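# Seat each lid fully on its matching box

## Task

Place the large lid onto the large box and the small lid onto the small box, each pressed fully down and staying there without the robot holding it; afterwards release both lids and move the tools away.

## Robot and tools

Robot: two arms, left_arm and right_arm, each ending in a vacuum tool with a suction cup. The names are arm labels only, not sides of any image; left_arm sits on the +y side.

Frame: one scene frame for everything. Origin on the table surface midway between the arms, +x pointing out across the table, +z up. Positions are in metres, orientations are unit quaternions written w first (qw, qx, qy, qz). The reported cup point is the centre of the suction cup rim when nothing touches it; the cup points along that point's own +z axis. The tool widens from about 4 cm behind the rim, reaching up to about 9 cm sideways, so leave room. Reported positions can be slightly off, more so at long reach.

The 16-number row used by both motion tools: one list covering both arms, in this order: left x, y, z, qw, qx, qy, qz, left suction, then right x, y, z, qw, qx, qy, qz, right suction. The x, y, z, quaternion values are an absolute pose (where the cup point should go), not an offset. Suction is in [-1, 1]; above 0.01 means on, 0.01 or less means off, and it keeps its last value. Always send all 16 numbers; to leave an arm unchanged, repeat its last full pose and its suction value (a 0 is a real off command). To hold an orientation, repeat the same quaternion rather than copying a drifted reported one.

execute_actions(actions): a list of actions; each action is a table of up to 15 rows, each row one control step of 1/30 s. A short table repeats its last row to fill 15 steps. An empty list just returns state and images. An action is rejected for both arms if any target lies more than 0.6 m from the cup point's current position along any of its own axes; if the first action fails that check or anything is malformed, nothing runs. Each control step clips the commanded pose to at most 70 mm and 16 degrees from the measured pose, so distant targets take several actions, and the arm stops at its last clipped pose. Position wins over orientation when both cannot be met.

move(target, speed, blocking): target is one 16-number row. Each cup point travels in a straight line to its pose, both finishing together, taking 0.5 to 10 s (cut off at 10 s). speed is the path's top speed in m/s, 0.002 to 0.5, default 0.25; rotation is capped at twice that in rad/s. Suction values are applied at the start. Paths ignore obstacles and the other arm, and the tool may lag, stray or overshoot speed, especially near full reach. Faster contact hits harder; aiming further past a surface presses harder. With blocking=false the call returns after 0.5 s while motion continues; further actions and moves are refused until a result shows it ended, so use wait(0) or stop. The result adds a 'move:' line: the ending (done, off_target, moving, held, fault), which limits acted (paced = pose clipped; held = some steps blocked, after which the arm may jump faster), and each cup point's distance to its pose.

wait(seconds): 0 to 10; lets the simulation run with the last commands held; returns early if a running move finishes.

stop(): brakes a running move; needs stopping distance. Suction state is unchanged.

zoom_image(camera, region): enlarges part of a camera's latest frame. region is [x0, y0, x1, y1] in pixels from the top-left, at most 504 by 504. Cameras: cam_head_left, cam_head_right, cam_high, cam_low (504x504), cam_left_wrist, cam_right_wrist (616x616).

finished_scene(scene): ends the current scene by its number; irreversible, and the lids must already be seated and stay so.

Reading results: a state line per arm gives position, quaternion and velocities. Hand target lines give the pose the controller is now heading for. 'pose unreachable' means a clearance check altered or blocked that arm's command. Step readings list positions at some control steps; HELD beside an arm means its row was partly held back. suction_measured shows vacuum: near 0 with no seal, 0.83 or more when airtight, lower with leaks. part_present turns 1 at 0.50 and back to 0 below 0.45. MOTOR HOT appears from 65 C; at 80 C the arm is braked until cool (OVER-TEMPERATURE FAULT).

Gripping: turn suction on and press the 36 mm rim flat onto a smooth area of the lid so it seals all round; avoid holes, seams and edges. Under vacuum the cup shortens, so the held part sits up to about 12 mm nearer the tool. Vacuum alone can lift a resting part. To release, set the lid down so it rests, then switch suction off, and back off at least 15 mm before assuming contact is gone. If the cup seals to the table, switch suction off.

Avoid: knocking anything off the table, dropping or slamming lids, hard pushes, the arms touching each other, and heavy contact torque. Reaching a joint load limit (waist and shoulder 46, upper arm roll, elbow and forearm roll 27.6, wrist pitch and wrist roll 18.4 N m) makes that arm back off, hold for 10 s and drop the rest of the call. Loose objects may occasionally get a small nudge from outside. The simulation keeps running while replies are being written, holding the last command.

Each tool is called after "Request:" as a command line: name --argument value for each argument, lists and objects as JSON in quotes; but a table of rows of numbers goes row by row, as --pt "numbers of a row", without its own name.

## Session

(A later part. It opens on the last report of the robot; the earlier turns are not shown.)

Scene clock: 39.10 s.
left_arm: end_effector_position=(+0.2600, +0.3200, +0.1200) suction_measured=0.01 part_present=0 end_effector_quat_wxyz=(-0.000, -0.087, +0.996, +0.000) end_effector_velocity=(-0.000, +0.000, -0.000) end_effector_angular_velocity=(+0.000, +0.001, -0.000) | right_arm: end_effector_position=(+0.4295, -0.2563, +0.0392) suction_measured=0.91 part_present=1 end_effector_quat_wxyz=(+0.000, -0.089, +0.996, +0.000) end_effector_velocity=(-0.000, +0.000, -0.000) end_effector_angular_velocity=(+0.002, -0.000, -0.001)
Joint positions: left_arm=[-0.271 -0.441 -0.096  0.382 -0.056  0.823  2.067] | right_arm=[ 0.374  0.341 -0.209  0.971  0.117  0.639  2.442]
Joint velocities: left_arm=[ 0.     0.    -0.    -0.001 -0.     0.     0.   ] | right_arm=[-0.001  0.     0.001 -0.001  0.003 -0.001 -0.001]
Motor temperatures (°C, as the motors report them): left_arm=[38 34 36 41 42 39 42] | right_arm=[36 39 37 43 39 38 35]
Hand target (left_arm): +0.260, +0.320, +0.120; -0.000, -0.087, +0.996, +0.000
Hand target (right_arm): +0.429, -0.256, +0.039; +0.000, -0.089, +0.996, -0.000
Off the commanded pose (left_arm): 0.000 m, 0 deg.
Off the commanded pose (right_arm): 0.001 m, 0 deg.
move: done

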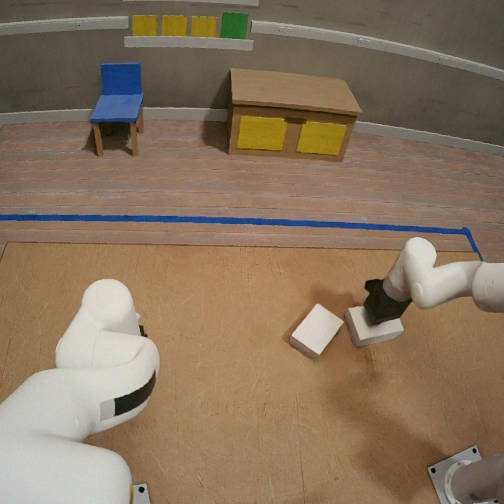

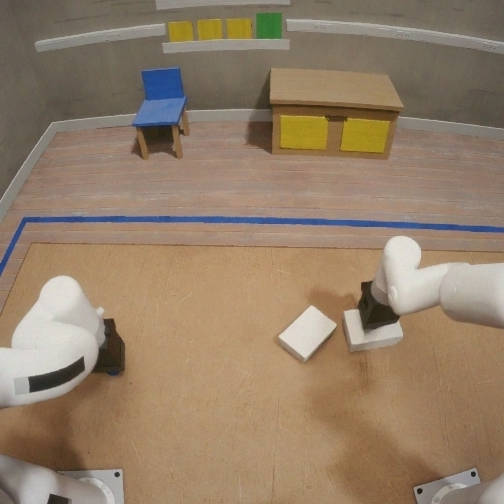

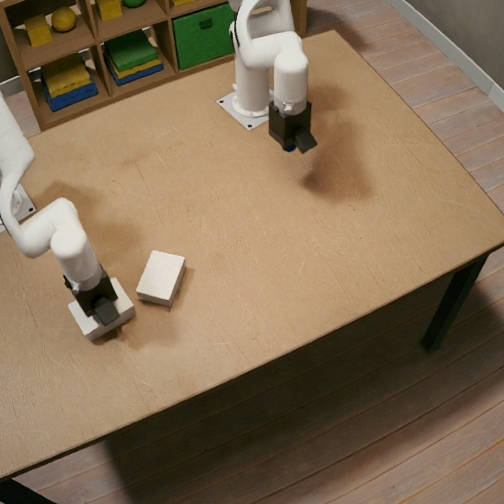

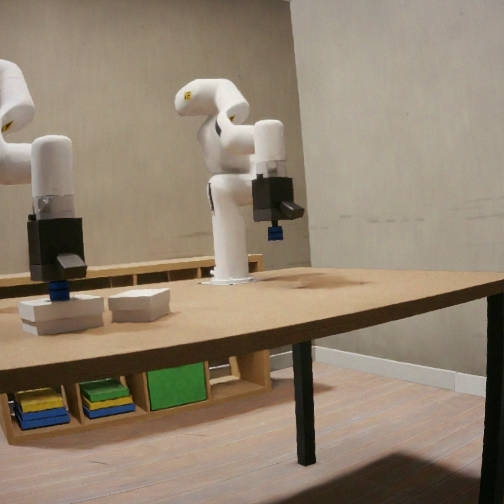

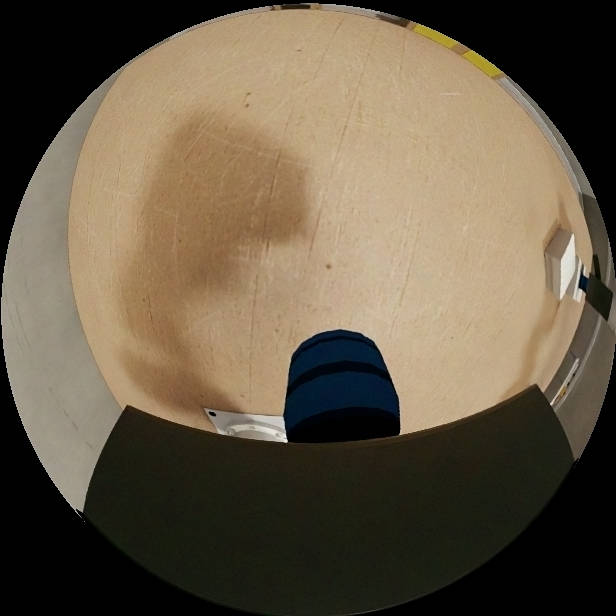

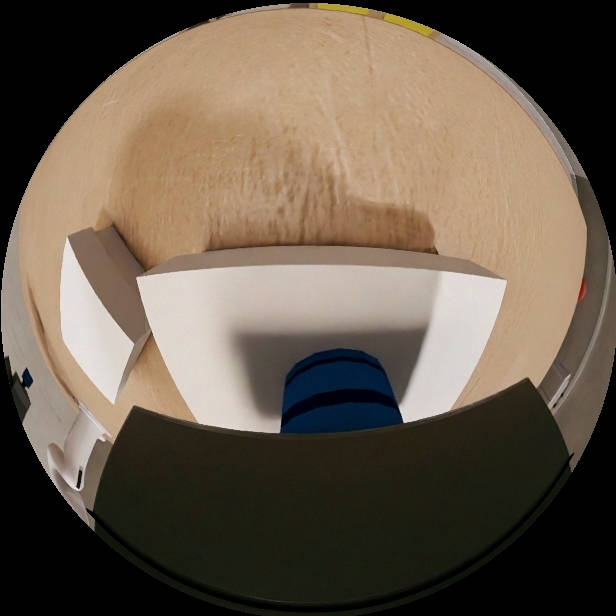

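Request:
move --target '[0.26,0.32,0.12,0,-0.0872,0.9962,0,0, 0.4293,-0.2563,0.041,0,-0.0889,0.996,0,0]' --speed 0.01

Request:
move --target '[0.26,0.32,0.12,0,-0.0872,0.9962,0,0, 0.4293,-0.2563,0.068,0,-0.0889,0.996,0,0]' --speed 0.08

Request:
move --target '[0.26,0.32,0.12,0,-0.0872,0.9962,0,0, 0.398,-0.083,0.056,0,-0.0889,0.996,0,0]' --speed 0.3

Request:
move --target '[0.26,0.32,0.12,0,-0.0872,0.9962,0,0, 0.398,-0.083,0.036,0,-0.0889,0.996,0,0]' --speed 0.04

Request:
zoom_image --camera "cam_low" --region '[95, 250, 185, 330]'

Request:
zoom_image --camera "cam_low" --region '[5, 260, 115, 345]'

Scene clock: 40.37 s.
left_arm: end_effector_position=(+0.2600, +0.3200, +0.1200) suction_measured=0.01 part_present=0 end_effector_quat_wxyz=(+0.000, -0.087, +0.996, -0.000) end_effector_velocity=(-0.000, -0.000, -0.000) end_effector_angular_velocity=(+0.000, +0.001, -0.001) | right_arm: end_effector_position=(+0.4295, -0.2562, +0.0411) suction_measured=0.00 part_present=0 end_effector_quat_wxyz=(+0.000, -0.089, +0.996, +0.000) end_effector_velocity=(-0.002, -0.000, -0.001) end_effector_angular_velocity=(-0.001, +0.006, -0.001)
Joint positions: left_arm=[-0.271 -0.441 -0.096  0.382 -0.056  0.823  2.067] | right_arm=[ 0.375  0.337 -0.21   0.972  0.115  0.644  2.443]
Joint velocities: left_arm=[-0.     0.001 -0.001 -0.     0.     0.    -0.   ] | right_arm=[ 0.    -0.001  0.    -0.003  0.     0.004  0.001]
Motor temperatures (°C, as the motors report them): left_arm=[38 34 36 41 42 39 42] | right_arm=[36 39 37 43 39 38 35]
Hand target (left_arm): +0.260, +0.320, +0.120; -0.000, -0.087, +0.996, +0.000
Hand target (right_arm): +0.429, -0.256, +0.041; -0.000, -0.089, +0.996, +0.000
Off the commanded pose (left_arm): 0.000 m, 0 deg.
Off the commanded pose (right_arm): 0.000 m, 0 deg.
move: done

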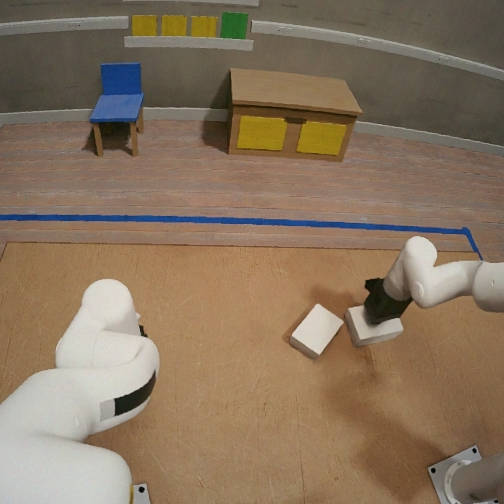

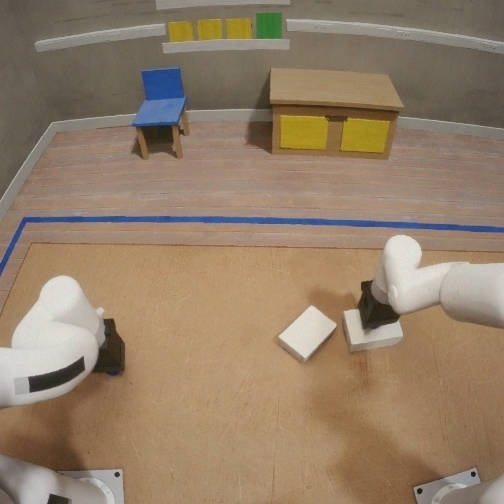

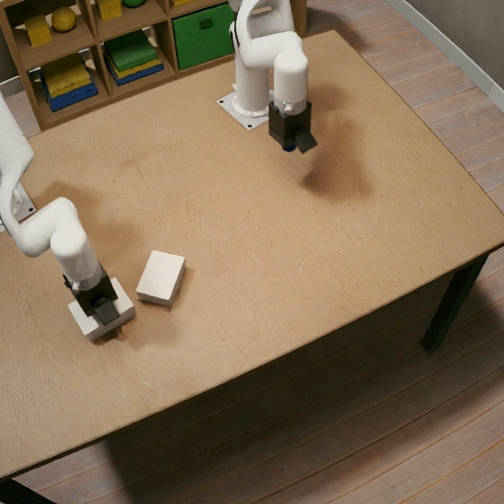

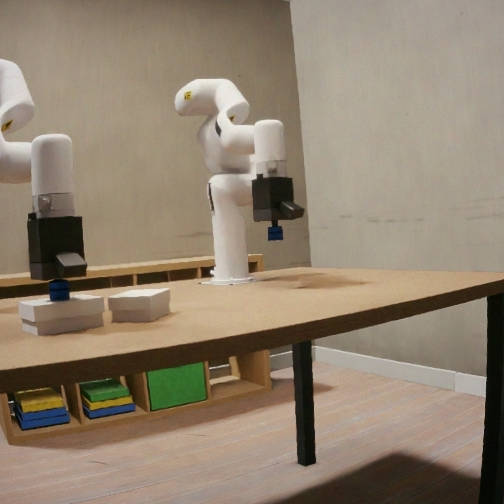

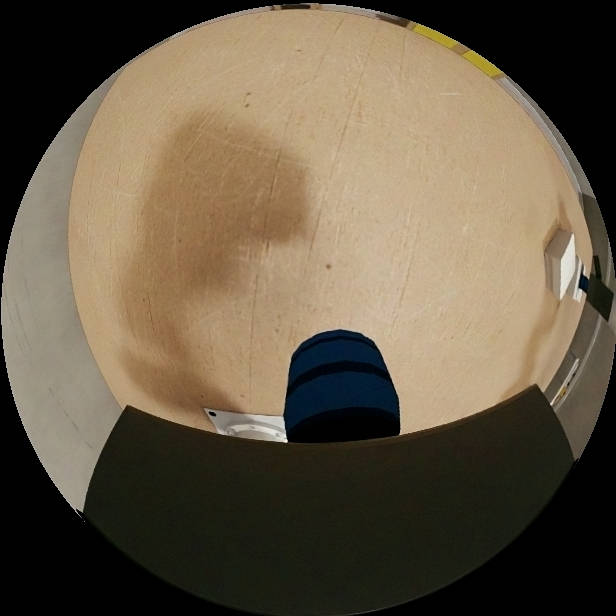

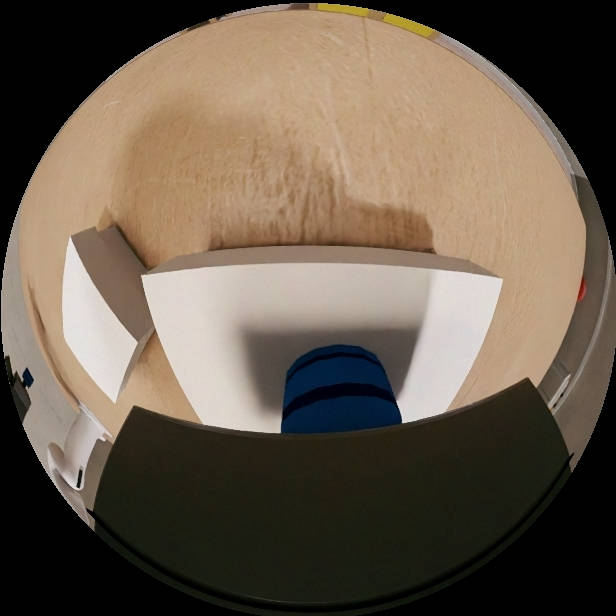

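Scene clock: 41.20 s.
left_arm: end_effector_position=(+0.2600, +0.3200, +0.1200) suction_measured=0.01 part_present=0 end_effector_quat_wxyz=(+0.000, -0.087, +0.996, -0.000) end_effector_velocity=(-0.000, +0.000, -0.000) end_effector_angular_velocity=(-0.000, +0.001, +0.000) | right_arm: end_effector_position=(+0.4290, -0.2563, +0.0674) suction_measured=0.00 part_present=0 end_effector_quat_wxyz=(-0.001, -0.089, +0.996, -0.000) end_effector_velocity=(+0.001, +0.001, +0.002) end_effector_angular_velocity=(+0.003, -0.002, -0.001)
Joint positions: left_arm=[-0.271 -0.441 -0.096  0.382 -0.056  0.823  2.067] | right_arm=[ 0.382  0.279 -0.22   0.982  0.093  0.713  2.459]
Joint velocities: left_arm=[ 0.     0.     0.    -0.001 -0.     0.    -0.   ] | right_arm=[ 0.    -0.004  0.     0.002  0.001  0.003  0.001]
Motor temperatures (°C, as the motors report them): left_arm=[38 34 36 41 42 39 42] | right_arm=[36 39 37 43 39 38 35]
Hand target (left_arm): +0.260, +0.320, +0.120; -0.000, -0.087, +0.996, +0.000
Hand target (right_arm): +0.429, -0.256, +0.068; -0.000, -0.089, +0.996, +0.000
Off the commanded pose (left_arm): 0.000 m, 0 deg.
Off the commanded pose (right_arm): 0.001 m, 0 deg.
move: done

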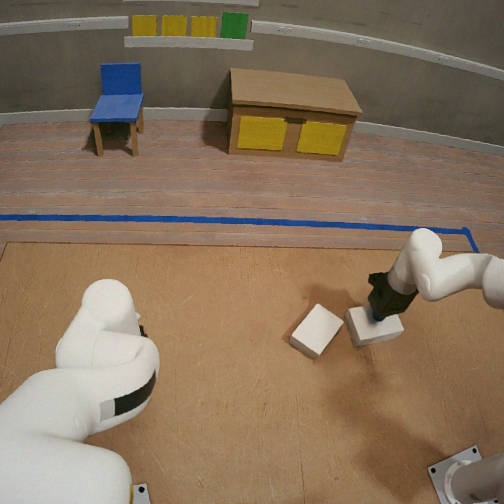

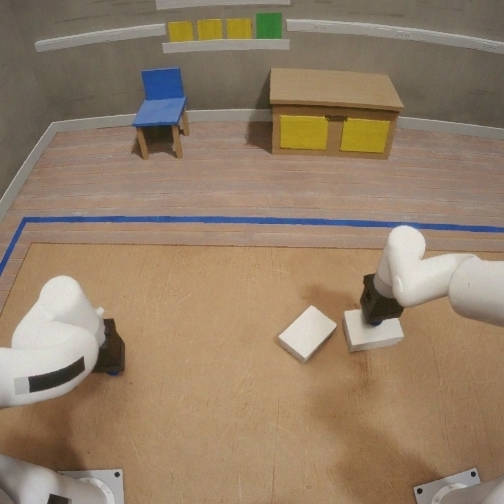

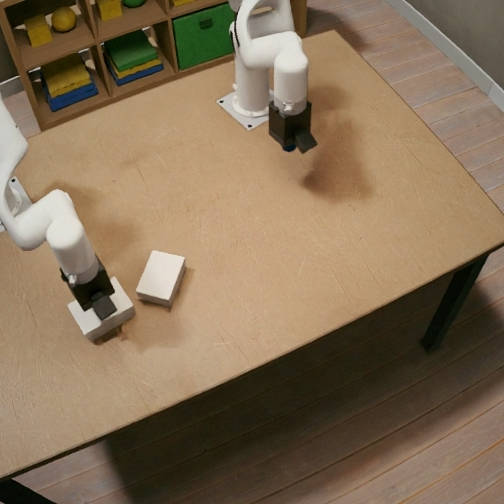

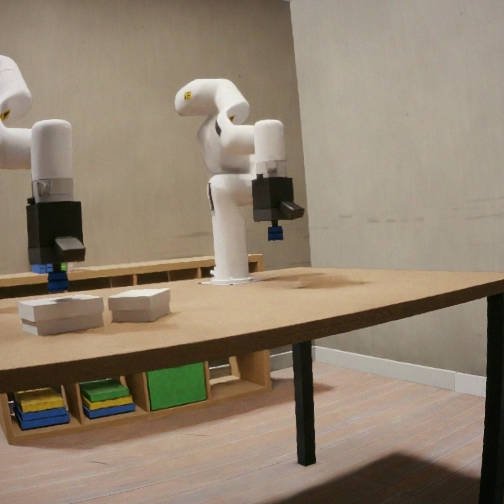

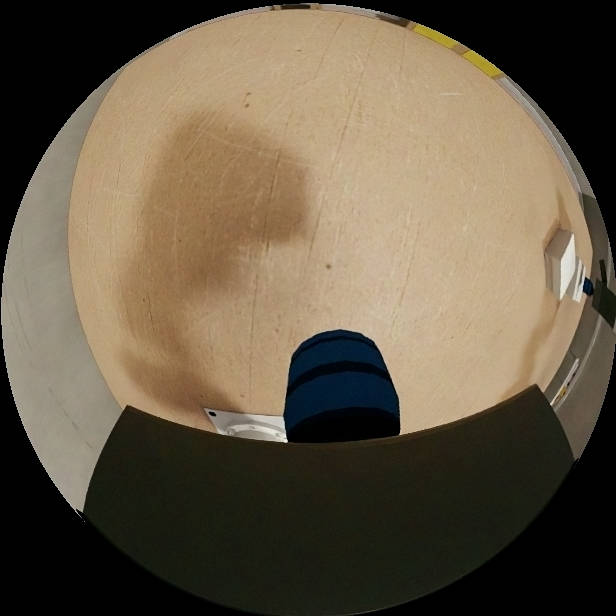

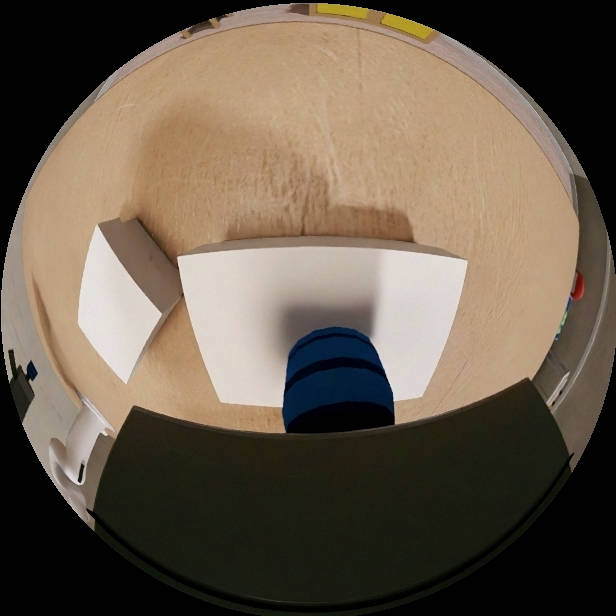

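Scene clock: 42.50 s.
left_arm: end_effector_position=(+0.2600, +0.3200, +0.1200) suction_measured=0.01 part_present=0 end_effector_quat_wxyz=(-0.000, -0.087, +0.996, +0.000) end_effector_velocity=(+0.000, -0.000, +0.000) end_effector_angular_velocity=(-0.000, -0.000, -0.000) | right_arm: end_effector_position=(+0.3989, -0.0833, +0.0561) suction_measured=0.00 part_present=0 end_effector_quat_wxyz=(+0.000, -0.089, +0.996, -0.000) end_effector_velocity=(+0.000, +0.001, +0.000) end_effector_angular_velocity=(-0.001, -0.000, +0.000)
Joint positions: left_arm=[-0.271 -0.441 -0.096  0.382 -0.056  0.823  2.067] | right_arm=[ 0.59   0.459 -0.109  1.224  0.068  0.769  2.802]
Joint velocities: left_arm=[-0. -0. -0.  0. -0. -0. -0.] | right_arm=[ 0.001  0.002 -0.     0.004 -0.001  0.003  0.002]
Motor temperatures (°C, as the motors report them): left_arm=[38 34 36 41 42 39 42] | right_arm=[36 39 37 43 39 38 35]
Hand target (left_arm): +0.260, +0.320, +0.120; -0.000, -0.087, +0.996, -0.000
Hand target (right_arm): +0.399, -0.083, +0.056; +0.000, -0.089, +0.996, -0.000
Off the commanded pose (left_arm): 0.000 m, 0 deg.
Off the commanded pose (right_arm): 0.001 m, 0 deg.
move: done

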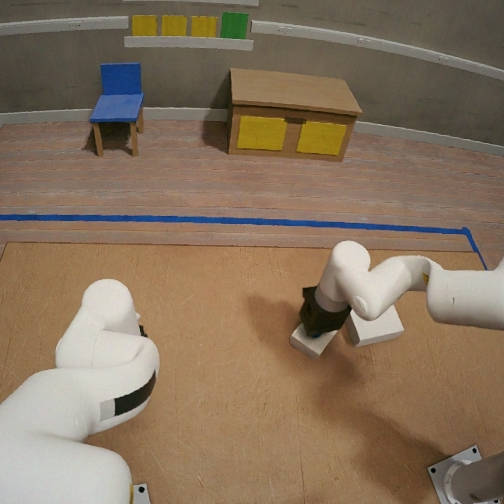

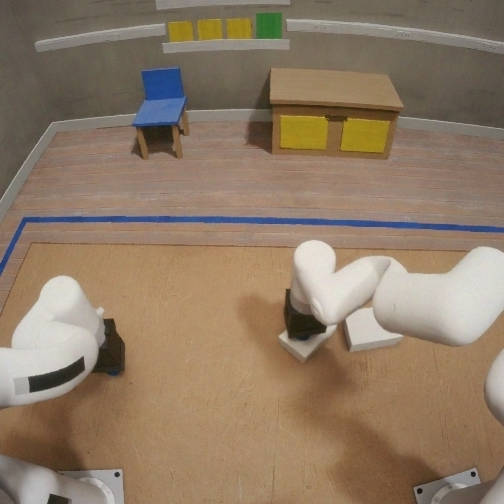

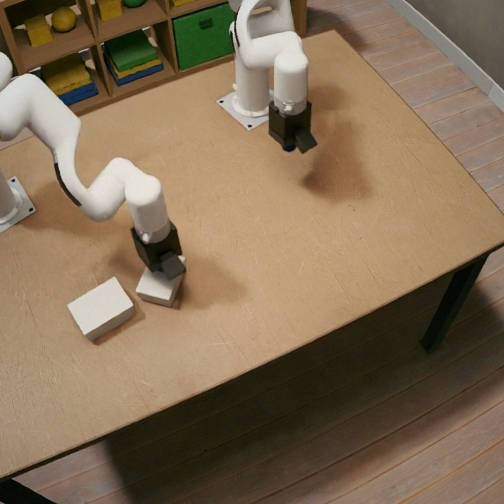

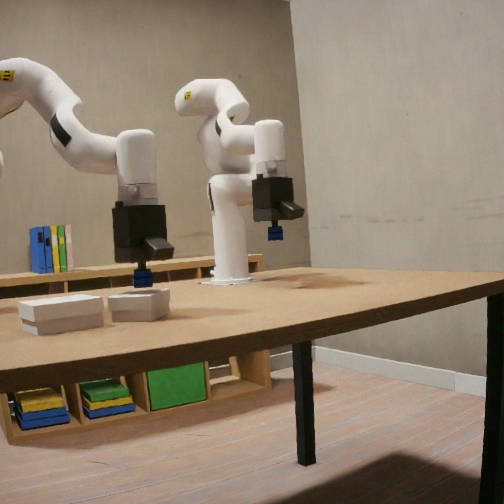

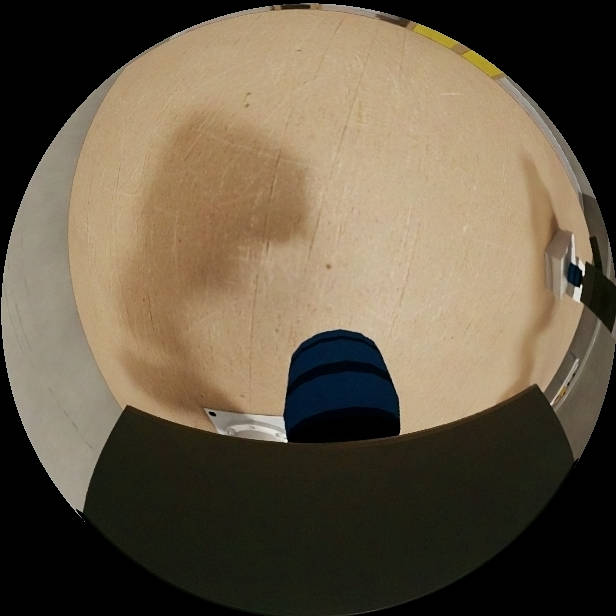

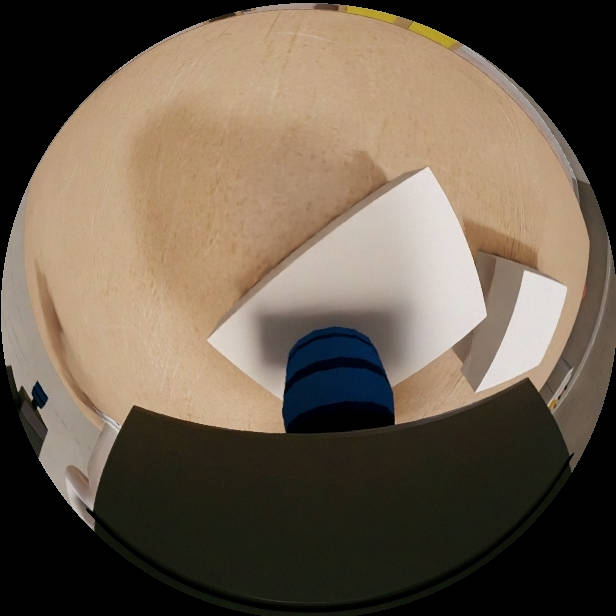

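Scene clock: 43.37 s.
left_arm: end_effector_position=(+0.2600, +0.3200, +0.1200) suction_measured=0.01 part_present=0 end_effector_quat_wxyz=(+0.000, -0.087, +0.996, +0.000) end_effector_velocity=(+0.000, -0.000, +0.000) end_effector_angular_velocity=(+0.000, -0.001, -0.000) | right_arm: end_effector_position=(+0.3989, -0.0825, +0.0374) suction_measured=0.00 part_present=0 end_effector_quat_wxyz=(+0.001, -0.089, +0.996, +0.001) end_effector_velocity=(-0.002, -0.002, -0.005) end_effector_angular_velocity=(-0.005, +0.006, -0.000)
Joint positions: left_arm=[-0.271 -0.441 -0.096  0.382 -0.056  0.823  2.067] | right_arm=[ 0.588  0.494 -0.105  1.216  0.075  0.722  2.798]
Joint velocities: left_arm=[ 0.    -0.001 -0.001 -0.     0.    -0.    -0.   ] | right_arm=[ 0.     0.007 -0.    -0.004  0.001 -0.003 -0.   ]
Motor temperatures (°C, as the motors report them): left_arm=[38 34 36 41 42 39 42] | right_arm=[36 39 37 43 39 38 35]
Hand target (left_arm): +0.260, +0.320, +0.120; +0.000, -0.087, +0.996, -0.000
Hand target (right_arm): +0.398, -0.083, +0.036; +0.000, -0.089, +0.996, -0.000
Off the commanded pose (left_arm): 0.000 m, 0 deg.
Off the commanded pose (right_arm): 0.002 m, 0 deg.
move: done

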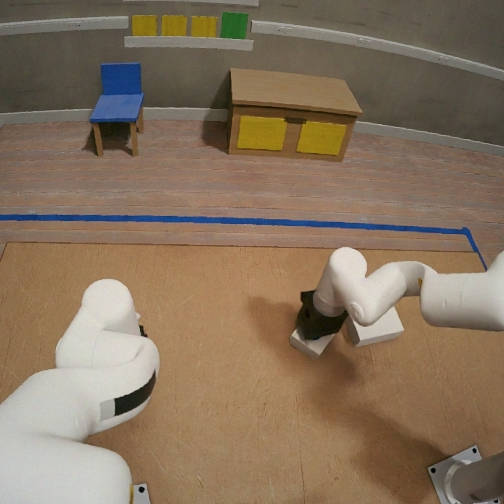

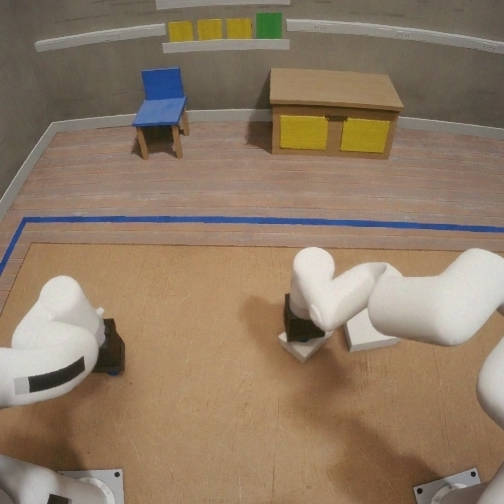

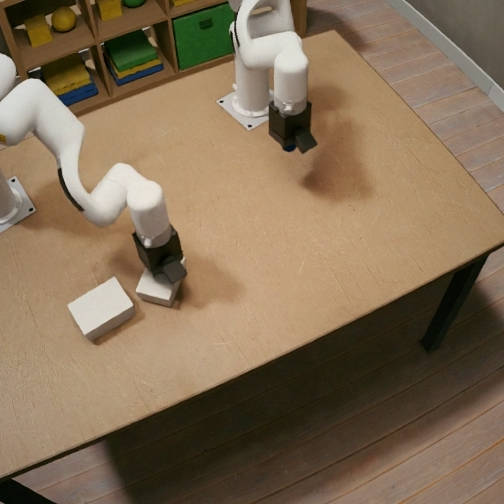

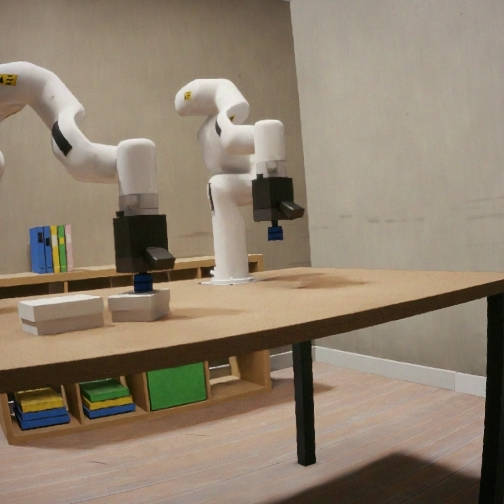

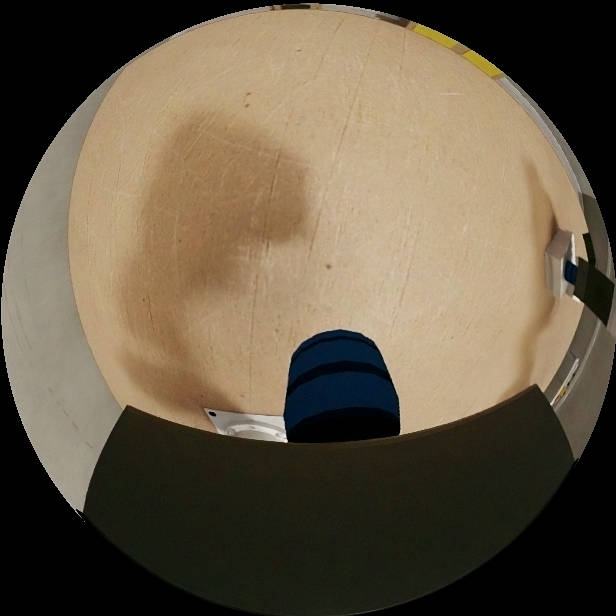

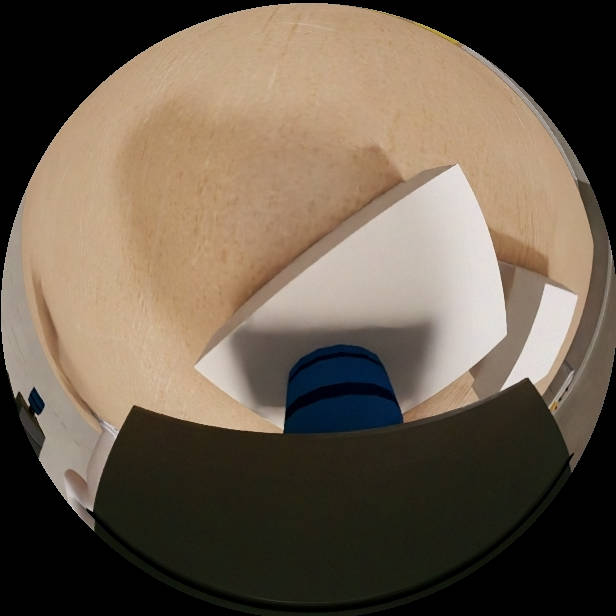

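Region (95, 250, 185, 330) of cam_low's 504x504 image, scaled by 5.600, with more detail than that image has.

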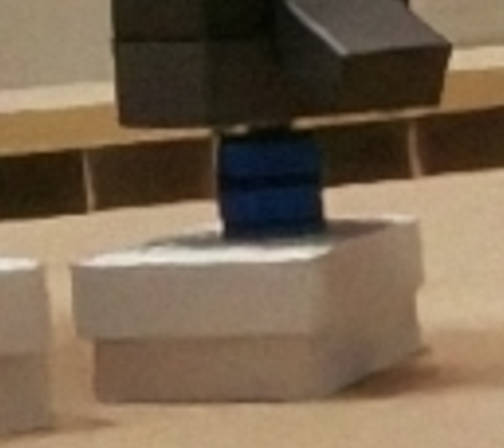

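Region (5, 260, 115, 345) of cam_low's 504x504 image, scaled by 4.582, with more detail than that image has; it fills the top 389 rows of this view, and the rest is white.

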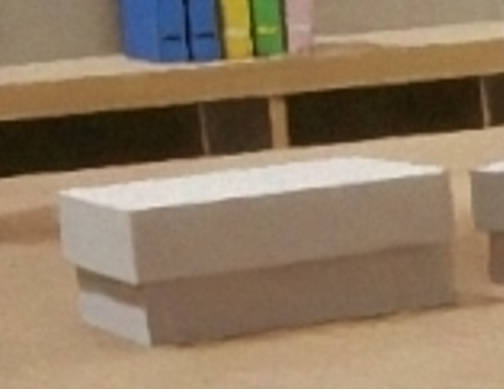

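Unchanged under pressure, so it's seated. Retreating.

Request:
move --target '[0.26,0.32,0.12,0,-0.0872,0.9962,0,0, 0.398,-0.083,0.065,0,-0.0889,0.996,0,0]' --speed 0.1

Request:
move --target '[0.26,0.32,0.12,0,-0.0872,0.9962,0,0, 0.25,-0.25,0.2,0,-0.0889,0.996,0,0]' --speed 0.4

Request:
zoom_image --camera "cam_low" --region '[5, 270, 185, 345]'

Scene clock: 44.53 s.
left_arm: end_effector_position=(+0.2600, +0.3200, +0.1200) suction_measured=0.01 part_present=0 end_effector_quat_wxyz=(+0.000, -0.087, +0.996, -0.000) end_effector_velocity=(-0.000, +0.000, -0.000) end_effector_angular_velocity=(-0.000, +0.001, +0.001) | right_arm: end_effector_position=(+0.3977, -0.0831, +0.0644) suction_measured=0.00 part_present=0 end_effector_quat_wxyz=(-0.001, -0.089, +0.996, -0.000) end_effector_velocity=(+0.001, -0.000, +0.003) end_effector_angular_velocity=(+0.001, -0.002, -0.001)
Joint positions: left_arm=[-0.271 -0.441 -0.096  0.382 -0.056  0.823  2.067] | right_arm=[ 0.591  0.442 -0.11   1.225  0.066  0.788  2.804]
Joint velocities: left_arm=[ 0.     0.     0.001 -0.001 -0.    -0.     0.   ] | right_arm=[ 0.    -0.004 -0.002  0.003 -0.001  0.004 -0.   ]
Motor temperatures (°C, as the motors report them): left_arm=[38 34 36 41 42 39 42] | right_arm=[36 39 37 43 39 38 35]
Hand target (left_arm): +0.260, +0.320, +0.120; +0.000, -0.087, +0.996, -0.000
Hand target (right_arm): +0.398, -0.083, +0.065; -0.000, -0.089, +0.996, +0.000
Off the commanded pose (left_arm): 0.000 m, 0 deg.
Off the commanded pose (right_arm): 0.001 m, 0 deg.
move: done

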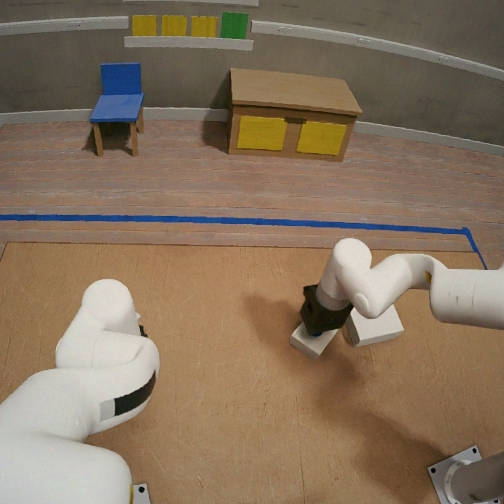

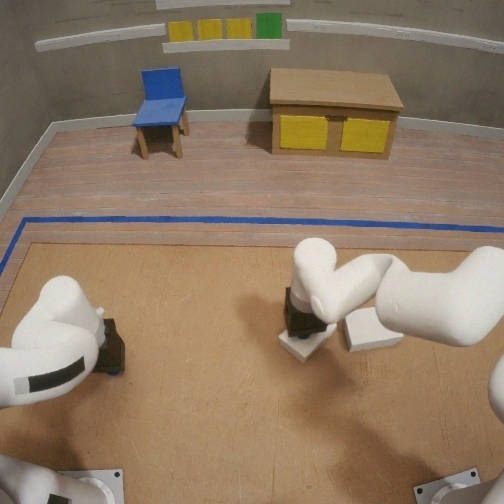

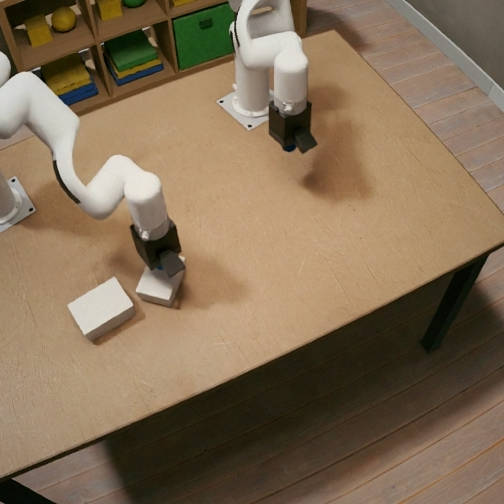

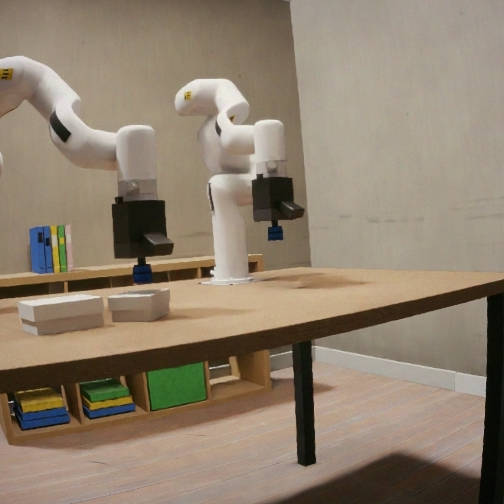

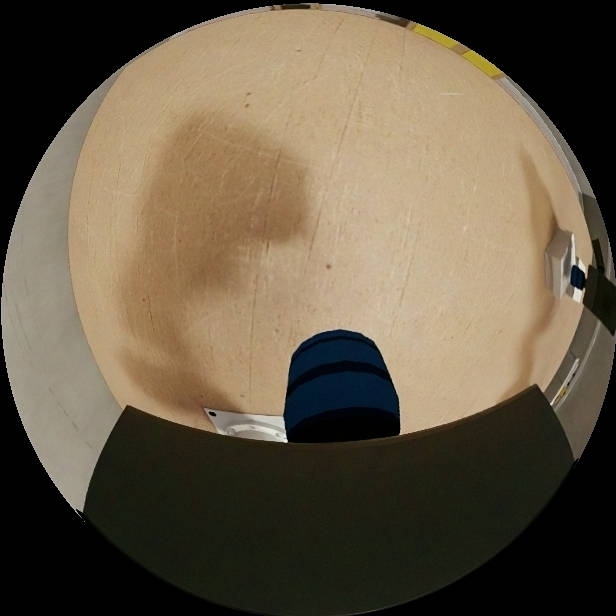

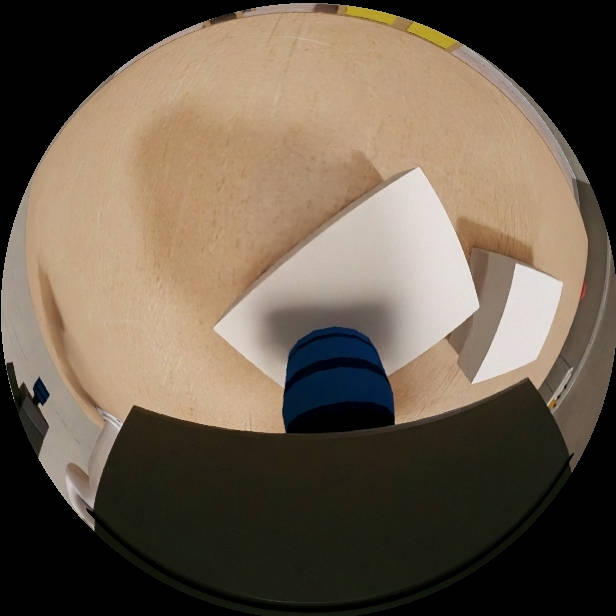

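Scene clock: 46.07 s.
left_arm: end_effector_position=(+0.2600, +0.3200, +0.1200) suction_measured=0.01 part_present=0 end_effector_quat_wxyz=(-0.000, -0.087, +0.996, -0.000) end_effector_velocity=(+0.000, -0.000, +0.000) end_effector_angular_velocity=(+0.000, -0.000, -0.001) | right_arm: end_effector_position=(+0.2490, -0.2489, +0.1994) suction_measured=0.00 part_present=0 end_effector_quat_wxyz=(-0.001, -0.089, +0.996, +0.001) end_effector_velocity=(-0.001, -0.001, +0.001) end_effector_angular_velocity=(-0.001, -0.000, +0.000)
Joint positions: left_arm=[-0.271 -0.441 -0.096  0.382 -0.056  0.823  2.067] | right_arm=[ 0.545 -0.478 -0.155  0.605 -0.077  1.08   2.802]
Joint velocities: left_arm=[-0.001 -0.    -0.     0.    -0.     0.     0.   ] | right_arm=[-0.001 -0.006  0.    -0.001 -0.002  0.005  0.   ]
Motor temperatures (°C, as the motors report them): left_arm=[38 34 36 41 42 39 42] | right_arm=[36 39 37 43 39 38 35]
Hand target (left_arm): +0.260, +0.320, +0.120; +0.000, -0.087, +0.996, -0.000
Hand target (right_arm): +0.249, -0.249, +0.200; -0.001, -0.089, +0.996, +0.001
Off the commanded pose (left_arm): 0.000 m, 0 deg.
Off the commanded pose (right_arm): 0.002 m, 0 deg.
move: done; limits=paced

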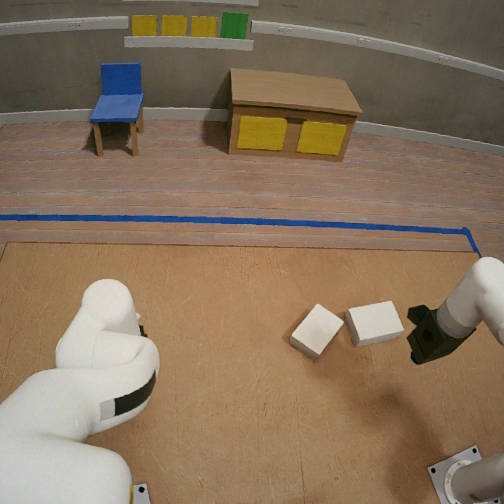

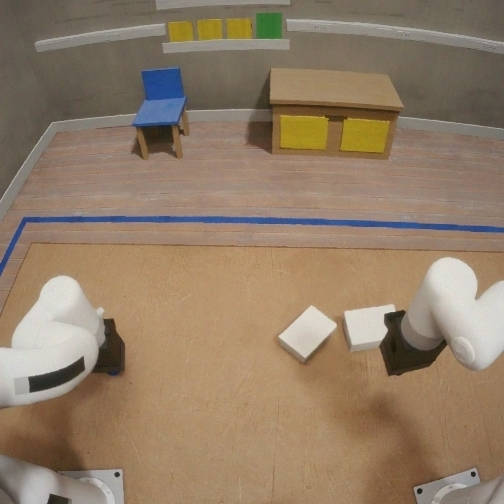

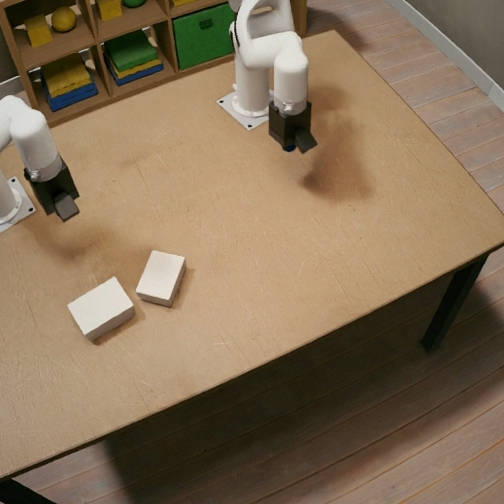

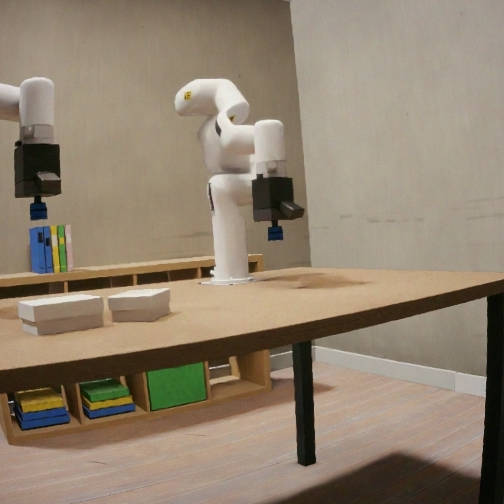

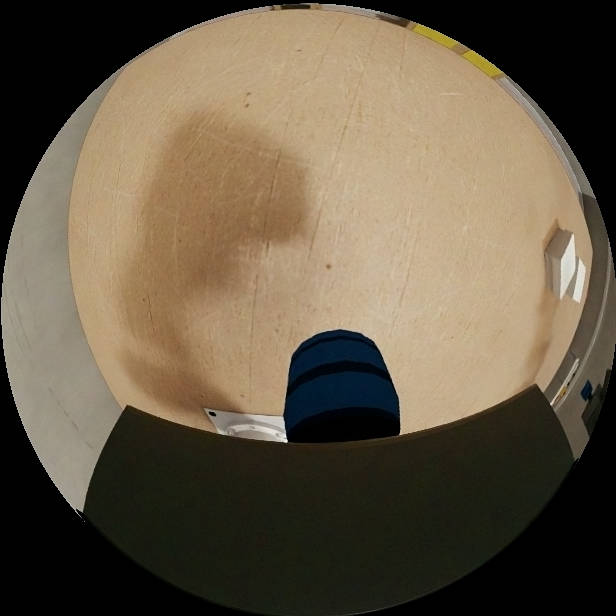

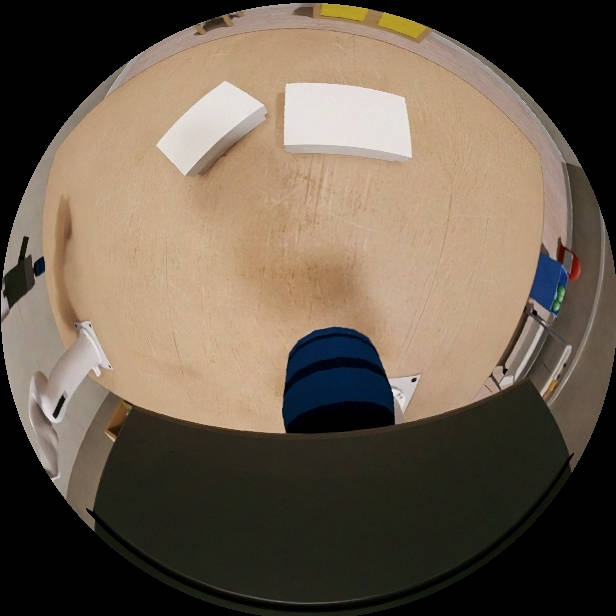

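Region (5, 270, 185, 345) of cam_low's 504x504 image, scaled by 2.800, with more detail than that image has; it fills the top 210 rows of this view, and the rest is white.

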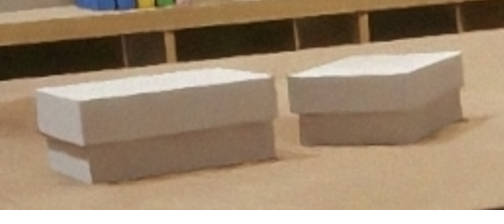

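Notes for scene 2: wrist cam model = equisolid r=2f·sin(θ/2), f=218, centre (308,308), tilt α=26° (F=dv·cosα−dz·sinα, D=dv·sinα+dz·cosα); camera = cup +0.056F −0.0104R +0.062 up; quat for camera-forward yaw θ: (0,−sin θ/2,cos θ/2,0); F=(cos,sin), R=(sin,−cos). Held lid top = z+0.012.

Request:
finished_scene --scene 1

The scene is finished: the task was done.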